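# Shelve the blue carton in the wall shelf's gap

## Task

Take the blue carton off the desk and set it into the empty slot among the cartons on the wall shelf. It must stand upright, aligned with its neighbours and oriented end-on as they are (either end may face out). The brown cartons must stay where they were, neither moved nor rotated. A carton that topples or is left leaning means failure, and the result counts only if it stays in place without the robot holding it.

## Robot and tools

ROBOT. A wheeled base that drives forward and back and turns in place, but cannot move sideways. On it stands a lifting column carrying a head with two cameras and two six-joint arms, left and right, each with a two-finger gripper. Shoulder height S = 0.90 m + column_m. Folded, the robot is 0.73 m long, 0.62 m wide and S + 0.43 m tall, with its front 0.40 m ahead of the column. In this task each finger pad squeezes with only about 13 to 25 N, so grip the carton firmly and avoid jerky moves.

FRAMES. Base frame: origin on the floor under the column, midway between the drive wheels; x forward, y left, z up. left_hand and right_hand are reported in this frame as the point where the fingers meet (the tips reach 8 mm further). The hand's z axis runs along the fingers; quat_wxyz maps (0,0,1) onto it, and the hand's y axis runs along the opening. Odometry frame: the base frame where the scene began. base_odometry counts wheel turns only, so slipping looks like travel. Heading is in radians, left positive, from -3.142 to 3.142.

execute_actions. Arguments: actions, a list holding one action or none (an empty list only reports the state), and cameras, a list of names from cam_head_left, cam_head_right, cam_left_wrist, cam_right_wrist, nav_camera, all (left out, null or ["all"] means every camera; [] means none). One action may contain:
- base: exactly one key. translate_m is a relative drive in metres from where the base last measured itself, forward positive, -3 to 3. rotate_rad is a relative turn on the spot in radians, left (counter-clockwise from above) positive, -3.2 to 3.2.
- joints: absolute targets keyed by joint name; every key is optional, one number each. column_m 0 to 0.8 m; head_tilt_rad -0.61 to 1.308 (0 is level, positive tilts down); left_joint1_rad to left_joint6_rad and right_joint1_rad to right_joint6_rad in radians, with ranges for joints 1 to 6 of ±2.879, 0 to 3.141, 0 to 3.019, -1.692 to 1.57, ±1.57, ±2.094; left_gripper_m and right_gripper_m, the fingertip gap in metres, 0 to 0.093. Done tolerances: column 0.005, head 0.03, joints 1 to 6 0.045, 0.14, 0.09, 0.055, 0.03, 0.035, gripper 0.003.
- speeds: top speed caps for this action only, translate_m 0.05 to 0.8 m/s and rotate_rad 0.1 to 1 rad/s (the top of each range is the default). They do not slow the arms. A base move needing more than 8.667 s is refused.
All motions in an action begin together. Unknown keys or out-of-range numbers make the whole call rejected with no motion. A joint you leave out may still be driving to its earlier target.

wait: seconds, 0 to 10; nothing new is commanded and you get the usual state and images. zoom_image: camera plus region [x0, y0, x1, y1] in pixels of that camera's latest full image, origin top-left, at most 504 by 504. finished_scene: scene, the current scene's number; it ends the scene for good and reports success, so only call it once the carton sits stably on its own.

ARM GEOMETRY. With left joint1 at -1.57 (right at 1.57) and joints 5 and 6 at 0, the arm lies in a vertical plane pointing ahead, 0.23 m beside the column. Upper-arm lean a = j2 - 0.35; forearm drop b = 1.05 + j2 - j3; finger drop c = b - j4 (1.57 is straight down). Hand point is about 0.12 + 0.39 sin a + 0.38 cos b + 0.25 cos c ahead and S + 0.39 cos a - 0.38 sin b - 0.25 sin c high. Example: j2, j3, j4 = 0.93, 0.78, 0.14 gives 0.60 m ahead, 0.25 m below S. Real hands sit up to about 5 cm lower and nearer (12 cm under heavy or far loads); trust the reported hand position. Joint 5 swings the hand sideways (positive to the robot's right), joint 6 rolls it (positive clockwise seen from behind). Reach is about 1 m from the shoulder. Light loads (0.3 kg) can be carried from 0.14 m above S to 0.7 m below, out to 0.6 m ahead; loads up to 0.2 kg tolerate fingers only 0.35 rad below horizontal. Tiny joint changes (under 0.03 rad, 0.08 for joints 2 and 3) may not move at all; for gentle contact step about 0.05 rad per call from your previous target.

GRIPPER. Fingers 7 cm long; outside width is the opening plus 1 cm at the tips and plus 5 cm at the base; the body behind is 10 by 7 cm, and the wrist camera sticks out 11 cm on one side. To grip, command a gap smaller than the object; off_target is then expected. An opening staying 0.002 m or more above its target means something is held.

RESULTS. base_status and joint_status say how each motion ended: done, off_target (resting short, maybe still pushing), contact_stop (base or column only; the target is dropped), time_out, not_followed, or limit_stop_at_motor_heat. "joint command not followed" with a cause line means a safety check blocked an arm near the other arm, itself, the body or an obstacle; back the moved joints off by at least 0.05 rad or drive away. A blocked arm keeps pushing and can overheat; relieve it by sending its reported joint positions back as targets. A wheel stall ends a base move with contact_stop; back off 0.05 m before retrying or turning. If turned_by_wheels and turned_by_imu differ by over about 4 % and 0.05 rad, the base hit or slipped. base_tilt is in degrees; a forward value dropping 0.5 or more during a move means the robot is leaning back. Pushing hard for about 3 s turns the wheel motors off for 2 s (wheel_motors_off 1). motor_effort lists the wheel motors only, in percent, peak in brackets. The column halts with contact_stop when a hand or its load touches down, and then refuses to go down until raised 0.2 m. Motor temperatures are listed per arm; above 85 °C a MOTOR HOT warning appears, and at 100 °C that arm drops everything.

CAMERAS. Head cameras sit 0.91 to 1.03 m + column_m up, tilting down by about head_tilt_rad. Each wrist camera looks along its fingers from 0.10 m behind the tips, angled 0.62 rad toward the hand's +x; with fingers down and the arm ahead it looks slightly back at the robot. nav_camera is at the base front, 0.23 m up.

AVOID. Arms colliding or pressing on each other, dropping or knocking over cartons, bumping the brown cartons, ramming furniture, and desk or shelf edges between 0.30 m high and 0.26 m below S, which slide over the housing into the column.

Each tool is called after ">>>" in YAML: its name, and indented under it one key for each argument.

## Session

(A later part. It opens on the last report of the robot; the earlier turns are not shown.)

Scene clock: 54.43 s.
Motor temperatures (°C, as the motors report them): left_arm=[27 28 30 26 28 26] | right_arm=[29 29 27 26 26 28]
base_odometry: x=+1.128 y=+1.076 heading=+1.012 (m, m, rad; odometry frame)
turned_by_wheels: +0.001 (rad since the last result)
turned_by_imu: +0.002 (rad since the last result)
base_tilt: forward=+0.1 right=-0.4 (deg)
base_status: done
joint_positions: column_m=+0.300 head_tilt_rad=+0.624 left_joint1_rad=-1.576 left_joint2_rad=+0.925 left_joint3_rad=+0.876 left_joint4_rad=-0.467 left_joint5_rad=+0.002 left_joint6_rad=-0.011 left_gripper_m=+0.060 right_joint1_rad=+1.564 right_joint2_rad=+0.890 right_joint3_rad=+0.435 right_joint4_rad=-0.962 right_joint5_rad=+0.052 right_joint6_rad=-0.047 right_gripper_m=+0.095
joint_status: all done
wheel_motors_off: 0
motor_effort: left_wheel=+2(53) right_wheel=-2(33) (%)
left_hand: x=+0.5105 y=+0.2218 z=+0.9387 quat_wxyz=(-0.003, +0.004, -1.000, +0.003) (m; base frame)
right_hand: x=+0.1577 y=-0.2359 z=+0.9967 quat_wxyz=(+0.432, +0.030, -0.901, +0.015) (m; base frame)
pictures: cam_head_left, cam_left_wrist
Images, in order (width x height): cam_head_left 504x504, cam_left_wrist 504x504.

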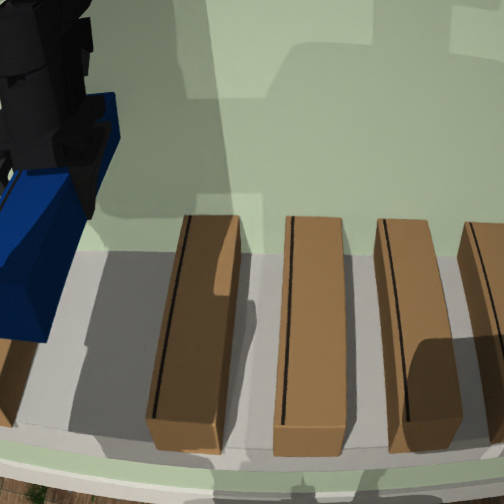

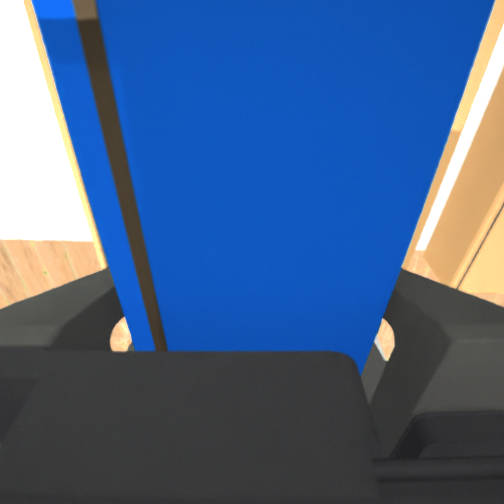

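>>> execute_actions:
  actions:
    - {"base":{"translate_m":0.02},"speeds":{"translate_m":0.1},"joints":{"column_m":0.2,"head_tilt_rad":0.75}}
  cameras: ["cam_head_left","cam_left_wrist"]

Scene clock: 56.53 s.
Motor temperatures (°C, as the motors report them): left_arm=[27 28 30 26 28 26] | right_arm=[29 29 27 26 26 28]
base_odometry: x=+1.139 y=+1.093 heading=+1.012 (m, m, rad; odometry frame)
turned_by_wheels: +0.001 (rad since the last result)
turned_by_imu: +0.002 (rad since the last result)
base_tilt: forward=+0.1 right=-0.4 (deg)
base_status: done
joint_positions: column_m=+0.200 head_tilt_rad=+0.752 left_joint1_rad=-1.576 left_joint2_rad=+0.927 left_joint3_rad=+0.877 left_joint4_rad=-0.470 left_joint5_rad=+0.002 left_joint6_rad=-0.008 left_gripper_m=+0.060 right_joint1_rad=+1.564 right_joint2_rad=+0.890 right_joint3_rad=+0.437 right_joint4_rad=-0.962 right_joint5_rad=+0.052 right_joint6_rad=-0.047 right_gripper_m=+0.095
joint_status: all done
wheel_motors_off: 0
motor_effort: left_wheel=+1(37) right_wheel=-3(40) (%)
left_hand: x=+0.5100 y=+0.2218 z=+0.8380 quat_wxyz=(-0.002, +0.003, -1.000, +0.003) (m; base frame)
right_hand: x=+0.1591 y=-0.2359 z=+0.8963 quat_wxyz=(+0.431, +0.030, -0.902, +0.015) (m; base frame)
pictures: cam_head_left, cam_left_wrist
Images, in order (width x height): cam_head_left 504x504, cam_left_wrist 504x504.

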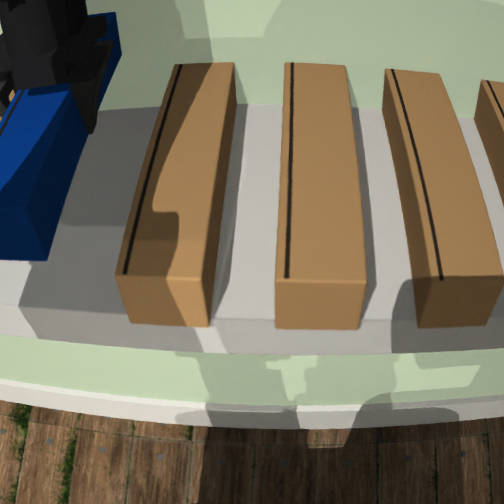

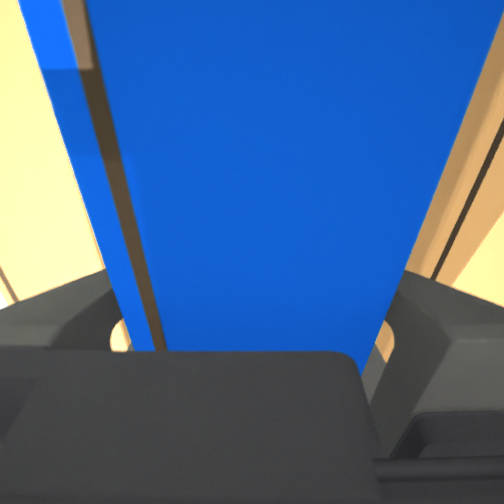

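>>> execute_actions:
  actions:
    - {"base":{"translate_m":-0.012},"speeds":{"translate_m":0.05},"joints":{"column_m":0.15}}
  cameras: ["cam_head_left","cam_left_wrist"]

Scene clock: 58.03 s.
Motor temperatures (°C, as the motors report them): left_arm=[27 28 30 26 28 26] | right_arm=[29 29 27 26 26 28]
base_odometry: x=+1.132 y=+1.082 heading=+1.012 (m, m, rad; odometry frame)
turned_by_wheels: +0.000 (rad since the last result)
turned_by_imu: +0.000 (rad since the last result)
base_tilt: forward=+0.2 right=-0.3 (deg)
base_status: done
joint_positions: column_m=+0.150 head_tilt_rad=+0.753 left_joint1_rad=-1.576 left_joint2_rad=+0.927 left_joint3_rad=+0.876 left_joint4_rad=-0.470 left_joint5_rad=+0.002 left_joint6_rad=-0.008 left_gripper_m=+0.060 right_joint1_rad=+1.564 right_joint2_rad=+0.890 right_joint3_rad=+0.435 right_joint4_rad=-0.962 right_joint5_rad=+0.052 right_joint6_rad=-0.047 right_gripper_m=+0.095
joint_status: all done
wheel_motors_off: 0
motor_effort: left_wheel=-1(28) right_wheel=+1(29) (%)
left_hand: x=+0.5093 y=+0.2218 z=+0.7878 quat_wxyz=(-0.001, +0.003, -1.000, +0.003) (m; base frame)
right_hand: x=+0.1577 y=-0.2359 z=+0.8467 quat_wxyz=(+0.432, +0.030, -0.901, +0.015) (m; base frame)
pictures: cam_head_left, cam_left_wrist
Images, in order (width x height): cam_head_left 504x504, cam_left_wrist 504x504.

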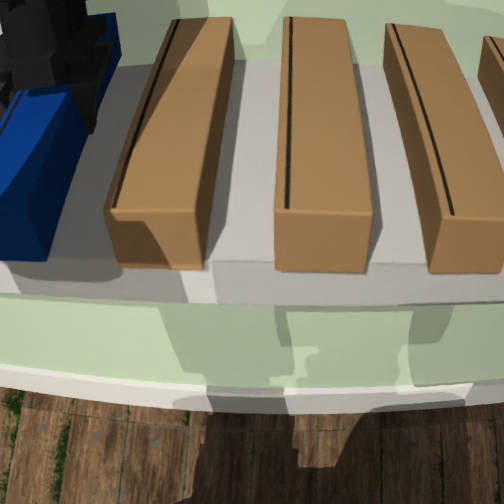

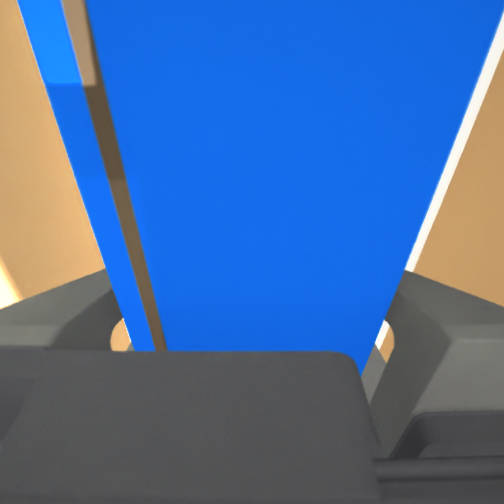

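>>> execute_actions:
  actions:
    - {"joints":{"column_m":0.135}}
  cameras: ["cam_head_left","cam_left_wrist"]

Scene clock: 58.90 s.
Motor temperatures (°C, as the motors report them): left_arm=[27 28 30 26 28 26] | right_arm=[29 29 27 26 26 28]
base_odometry: x=+1.132 y=+1.082 heading=+1.012 (m, m, rad; odometry frame)
turned_by_wheels: +0.000 (rad since the last result)
turned_by_imu: +0.000 (rad since the last result)
base_tilt: forward=+0.1 right=-0.3 (deg)
base_status: not commanded
joint_positions: column_m=+0.135 head_tilt_rad=+0.753 left_joint1_rad=-1.576 left_joint2_rad=+0.927 left_joint3_rad=+0.876 left_joint4_rad=-0.470 left_joint5_rad=+0.002 left_joint6_rad=-0.008 left_gripper_m=+0.060 right_joint1_rad=+1.564 right_joint2_rad=+0.890 right_joint3_rad=+0.435 right_joint4_rad=-0.962 right_joint5_rad=+0.052 right_joint6_rad=-0.047 right_gripper_m=+0.095
joint_status: all done
wheel_motors_off: 0
motor_effort: left_wheel=-1(1) right_wheel=+0(1) (%)
left_hand: x=+0.5093 y=+0.2218 z=+0.7728 quat_wxyz=(-0.001, +0.003, -1.000, +0.003) (m; base frame)
right_hand: x=+0.1577 y=-0.2359 z=+0.8317 quat_wxyz=(+0.432, +0.030, -0.901, +0.015) (m; base frame)
pictures: cam_head_left, cam_left_wrist
Images, in order (width x height): cam_head_left 504x504, cam_left_wrist 504x504.

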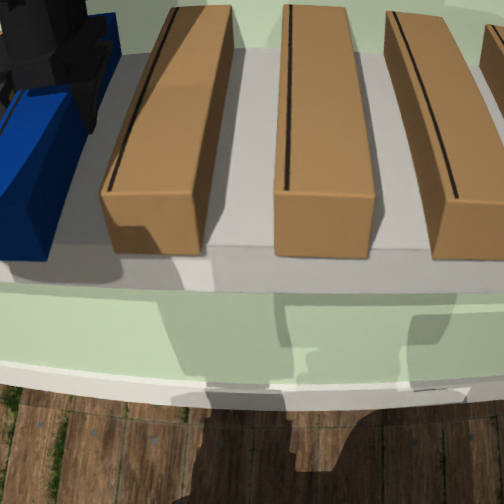

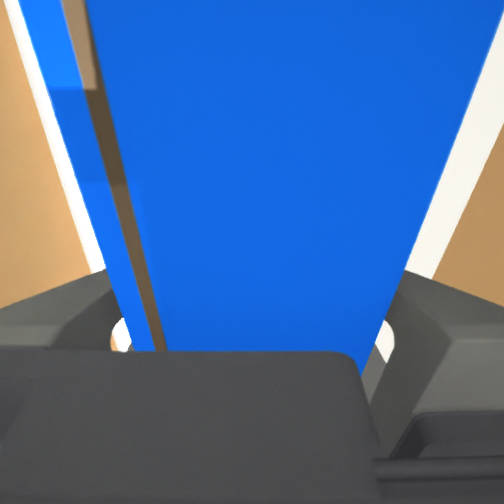

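>>> execute_actions:
  actions:
    - {"base":{"translate_m":0.022},"speeds":{"translate_m":0.05}}
  cameras: []

>>> execute_actions:
  actions:
    - {"joints":{"column_m":0.12}}
  cameras: ["cam_head_left","cam_left_wrist"]

Scene clock: 60.17 s.
Motor temperatures (°C, as the motors report them): left_arm=[27 28 31 26 28 26] | right_arm=[29 29 27 26 26 28]
base_odometry: x=+1.144 y=+1.101 heading=+1.013 (m, m, rad; odometry frame)
turned_by_wheels: +0.001 (rad since the last result)
turned_by_imu: +0.001 (rad since the last result)
base_tilt: forward=+0.1 right=-0.4 (deg)
base_status: done
joint_positions: column_m=+0.135 head_tilt_rad=+0.753 left_joint1_rad=-1.576 left_joint2_rad=+0.928 left_joint3_rad=+0.867 left_joint4_rad=-0.481 left_joint5_rad=+0.002 left_joint6_rad=-0.004 left_gripper_m=+0.060 right_joint1_rad=+1.564 right_joint2_rad=+0.890 right_joint3_rad=+0.435 right_joint4_rad=-0.962 right_joint5_rad=+0.052 right_joint6_rad=-0.047 right_gripper_m=+0.095
joint_status: not commanded
wheel_motors_off: 0
motor_effort: left_wheel=+1(30) right_wheel=+0(30) (%)
left_hand: x=+0.5011 y=+0.2218 z=+0.7711 quat_wxyz=(+0.009, +0.001, -1.000, +0.003) (m; base frame)
right_hand: x=+0.1581 y=-0.2359 z=+0.8316 quat_wxyz=(+0.432, +0.030, -0.901, +0.015) (m; base frame)
pictures: none
No camera images: the call's "cameras" was empty. Leave "cameras" out to get every camera's image.

Scene clock: 60.93 s.
Motor temperatures (°C, as the motors report them): left_arm=[27 28 31 26 28 26] | right_arm=[29 29 27 26 26 28]
base_odometry: x=+1.144 y=+1.101 heading=+1.013 (m, m, rad; odometry frame)
turned_by_wheels: +0.000 (rad since the last result)
turned_by_imu: +0.000 (rad since the last result)
base_tilt: forward=+0.1 right=-0.3 (deg)
base_status: not commanded
joint_positions: column_m=+0.120 head_tilt_rad=+0.753 left_joint1_rad=-1.576 left_joint2_rad=+0.896 left_joint3_rad=+0.866 left_joint4_rad=-0.512 left_joint5_rad=+0.002 left_joint6_rad=-0.003 left_gripper_m=+0.060 right_joint1_rad=+1.564 right_joint2_rad=+0.890 right_joint3_rad=+0.435 right_joint4_rad=-0.962 right_joint5_rad=+0.052 right_joint6_rad=-0.047 right_gripper_m=+0.095
joint_status: all done
wheel_motors_off: 0
motor_effort: left_wheel=+5(4) right_wheel=-2(1) (%)
left_hand: x=+0.5013 y=+0.2218 z=+0.7682 quat_wxyz=(+0.009, +0.000, -1.000, +0.003) (m; base frame)
right_hand: x=+0.1581 y=-0.2359 z=+0.8166 quat_wxyz=(+0.432, +0.030, -0.901, +0.015) (m; base frame)
pictures: cam_head_left, cam_left_wrist
Images, in order (width x height): cam_head_left 504x504, cam_left_wrist 504x504.

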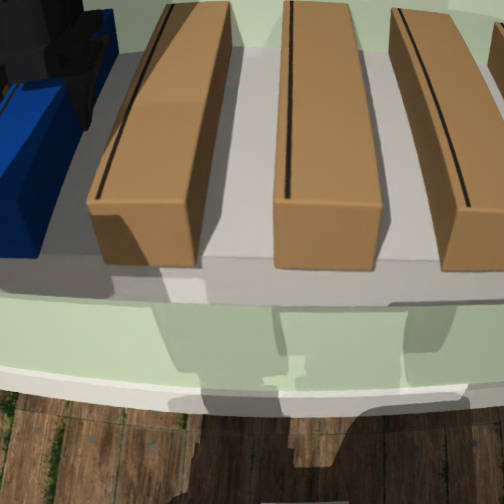

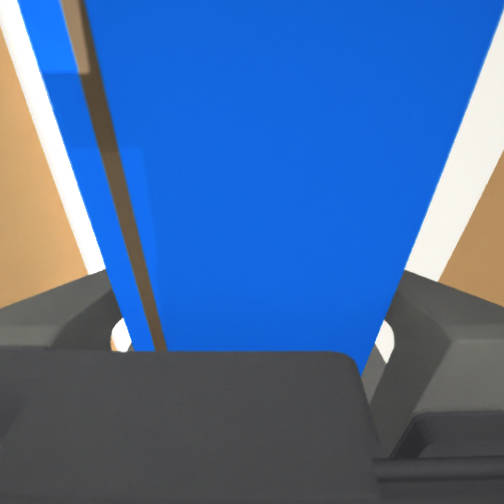

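>>> execute_actions:
  actions:
    - {"joints":{"left_gripper_m":0.076}}
  cameras: []

>>> execute_actions:
  actions:
    - {"joints":{"column_m":0.27}}
  cameras: ["cam_left_wrist"]

>>> execute_actions:
  actions:
    - {"base":{"translate_m":-0.45},"joints":{"head_tilt_rad":0.5}}
  cameras: ["cam_head_left","cam_head_right"]

Scene clock: 61.73 s.
Motor temperatures (°C, as the motors report them): left_arm=[27 28 31 26 28 26] | right_arm=[29 29 27 26 26 28]
base_odometry: x=+1.144 y=+1.101 heading=+1.013 (m, m, rad; odometry frame)
turned_by_wheels: +0.000 (rad since the last result)
turned_by_imu: +0.000 (rad since the last result)
base_tilt: forward=+0.3 right=-0.4 (deg)
base_status: not commanded
joint_positions: column_m=+0.120 head_tilt_rad=+0.753 left_joint1_rad=-1.576 left_joint2_rad=+0.896 left_joint3_rad=+0.866 left_joint4_rad=-0.492 left_joint5_rad=+0.001 left_joint6_rad=-0.002 left_gripper_m=+0.076 right_joint1_rad=+1.564 right_joint2_rad=+0.890 right_joint3_rad=+0.435 right_joint4_rad=-0.962 right_joint5_rad=+0.052 right_joint6_rad=-0.047 right_gripper_m=+0.095
joint_status: all done
wheel_motors_off: 0
motor_effort: left_wheel=+4(5) right_wheel=-4(6) (%)
left_hand: x=+0.5063 y=+0.2221 z=+0.7682 quat_wxyz=(-0.001, +0.000, -1.000, +0.003) (m; base frame)
right_hand: x=+0.1581 y=-0.2359 z=+0.8166 quat_wxyz=(+0.432, +0.030, -0.901, +0.015) (m; base frame)
pictures: none
No camera images: the call's "cameras" was empty. Leave "cameras" out to get every camera's image.

Scene clock: 64.27 s.
Motor temperatures (°C, as the motors report them): left_arm=[27 28 31 26 28 26] | right_arm=[29 29 27 26 26 28]
base_odometry: x=+1.144 y=+1.101 heading=+1.013 (m, m, rad; odometry frame)
turned_by_wheels: +0.000 (rad since the last result)
turned_by_imu: +0.001 (rad since the last result)
base_tilt: forward=+0.1 right=-0.4 (deg)
base_status: not commanded
joint_positions: column_m=+0.270 head_tilt_rad=+0.753 left_joint1_rad=-1.576 left_joint2_rad=+0.919 left_joint3_rad=+0.866 left_joint4_rad=-0.480 left_joint5_rad=+0.001 left_joint6_rad=-0.002 left_gripper_m=+0.076 right_joint1_rad=+1.564 right_joint2_rad=+0.890 right_joint3_rad=+0.435 right_joint4_rad=-0.962 right_joint5_rad=+0.052 right_joint6_rad=-0.047 right_gripper_m=+0.095
joint_status: all done
wheel_motors_off: 0
motor_effort: left_wheel=+3(4) right_wheel=-2(4) (%)
left_hand: x=+0.5031 y=+0.2220 z=+0.9090 quat_wxyz=(+0.005, +0.000, -1.000, +0.003) (m; base frame)
right_hand: x=+0.1581 y=-0.2359 z=+0.9665 quat_wxyz=(+0.432, +0.030, -0.901, +0.015) (m; base frame)
pictures: cam_left_wrist
Images, in order (width x height): cam_left_wrist 504x504.

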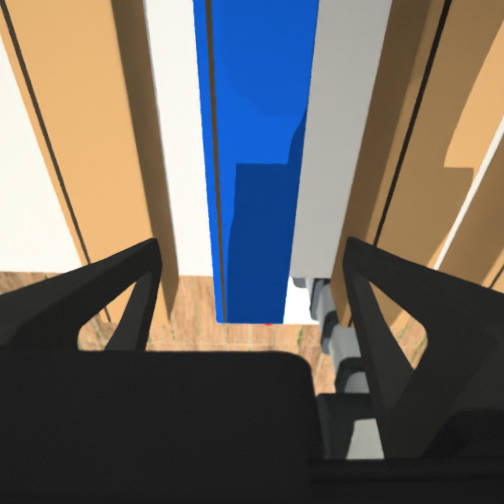

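Scene clock: 66.80 s.
Motor temperatures (°C, as the motors report them): left_arm=[27 28 31 26 28 26] | right_arm=[29 29 27 26 26 28]
base_odometry: x=+0.906 y=+0.719 heading=+1.014 (m, m, rad; odometry frame)
turned_by_wheels: +0.001 (rad since the last result)
turned_by_imu: +0.001 (rad since the last result)
base_tilt: forward=+0.0 right=-0.4 (deg)
base_status: done
joint_positions: column_m=+0.270 head_tilt_rad=+0.518 left_joint1_rad=-1.576 left_joint2_rad=+0.920 left_joint3_rad=+0.866 left_joint4_rad=-0.477 left_joint5_rad=+0.001 left_joint6_rad=-0.002 left_gripper_m=+0.076 right_joint1_rad=+1.564 right_joint2_rad=+0.890 right_joint3_rad=+0.434 right_joint4_rad=-0.962 right_joint5_rad=+0.052 right_joint6_rad=-0.047 right_gripper_m=+0.095
joint_status: all done
wheel_motors_off: 0
motor_effort: left_wheel=+1(62) right_wheel=-1(38) (%)
left_hand: x=+0.5038 y=+0.2220 z=+0.9089 quat_wxyz=(+0.004, +0.000, -1.000, +0.003) (m; base frame)
right_hand: x=+0.1575 y=-0.2359 z=+0.9667 quat_wxyz=(+0.433, +0.030, -0.901, +0.015) (m; base frame)
pictures: cam_head_left, cam_head_right
Images, in order (width x height): cam_head_left 504x504, cam_head_right 504x504.

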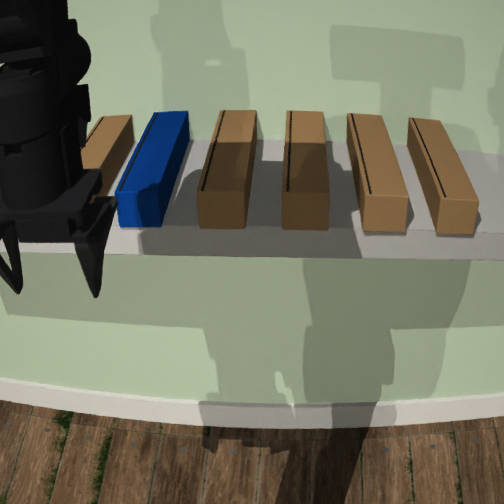

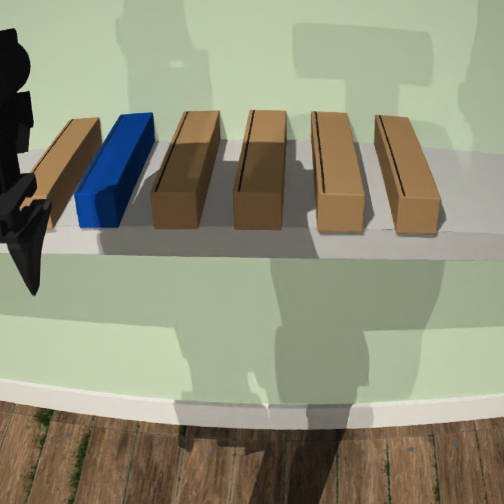

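>>> finished_scene:
  scene: 2

The scene is finished: the task was done.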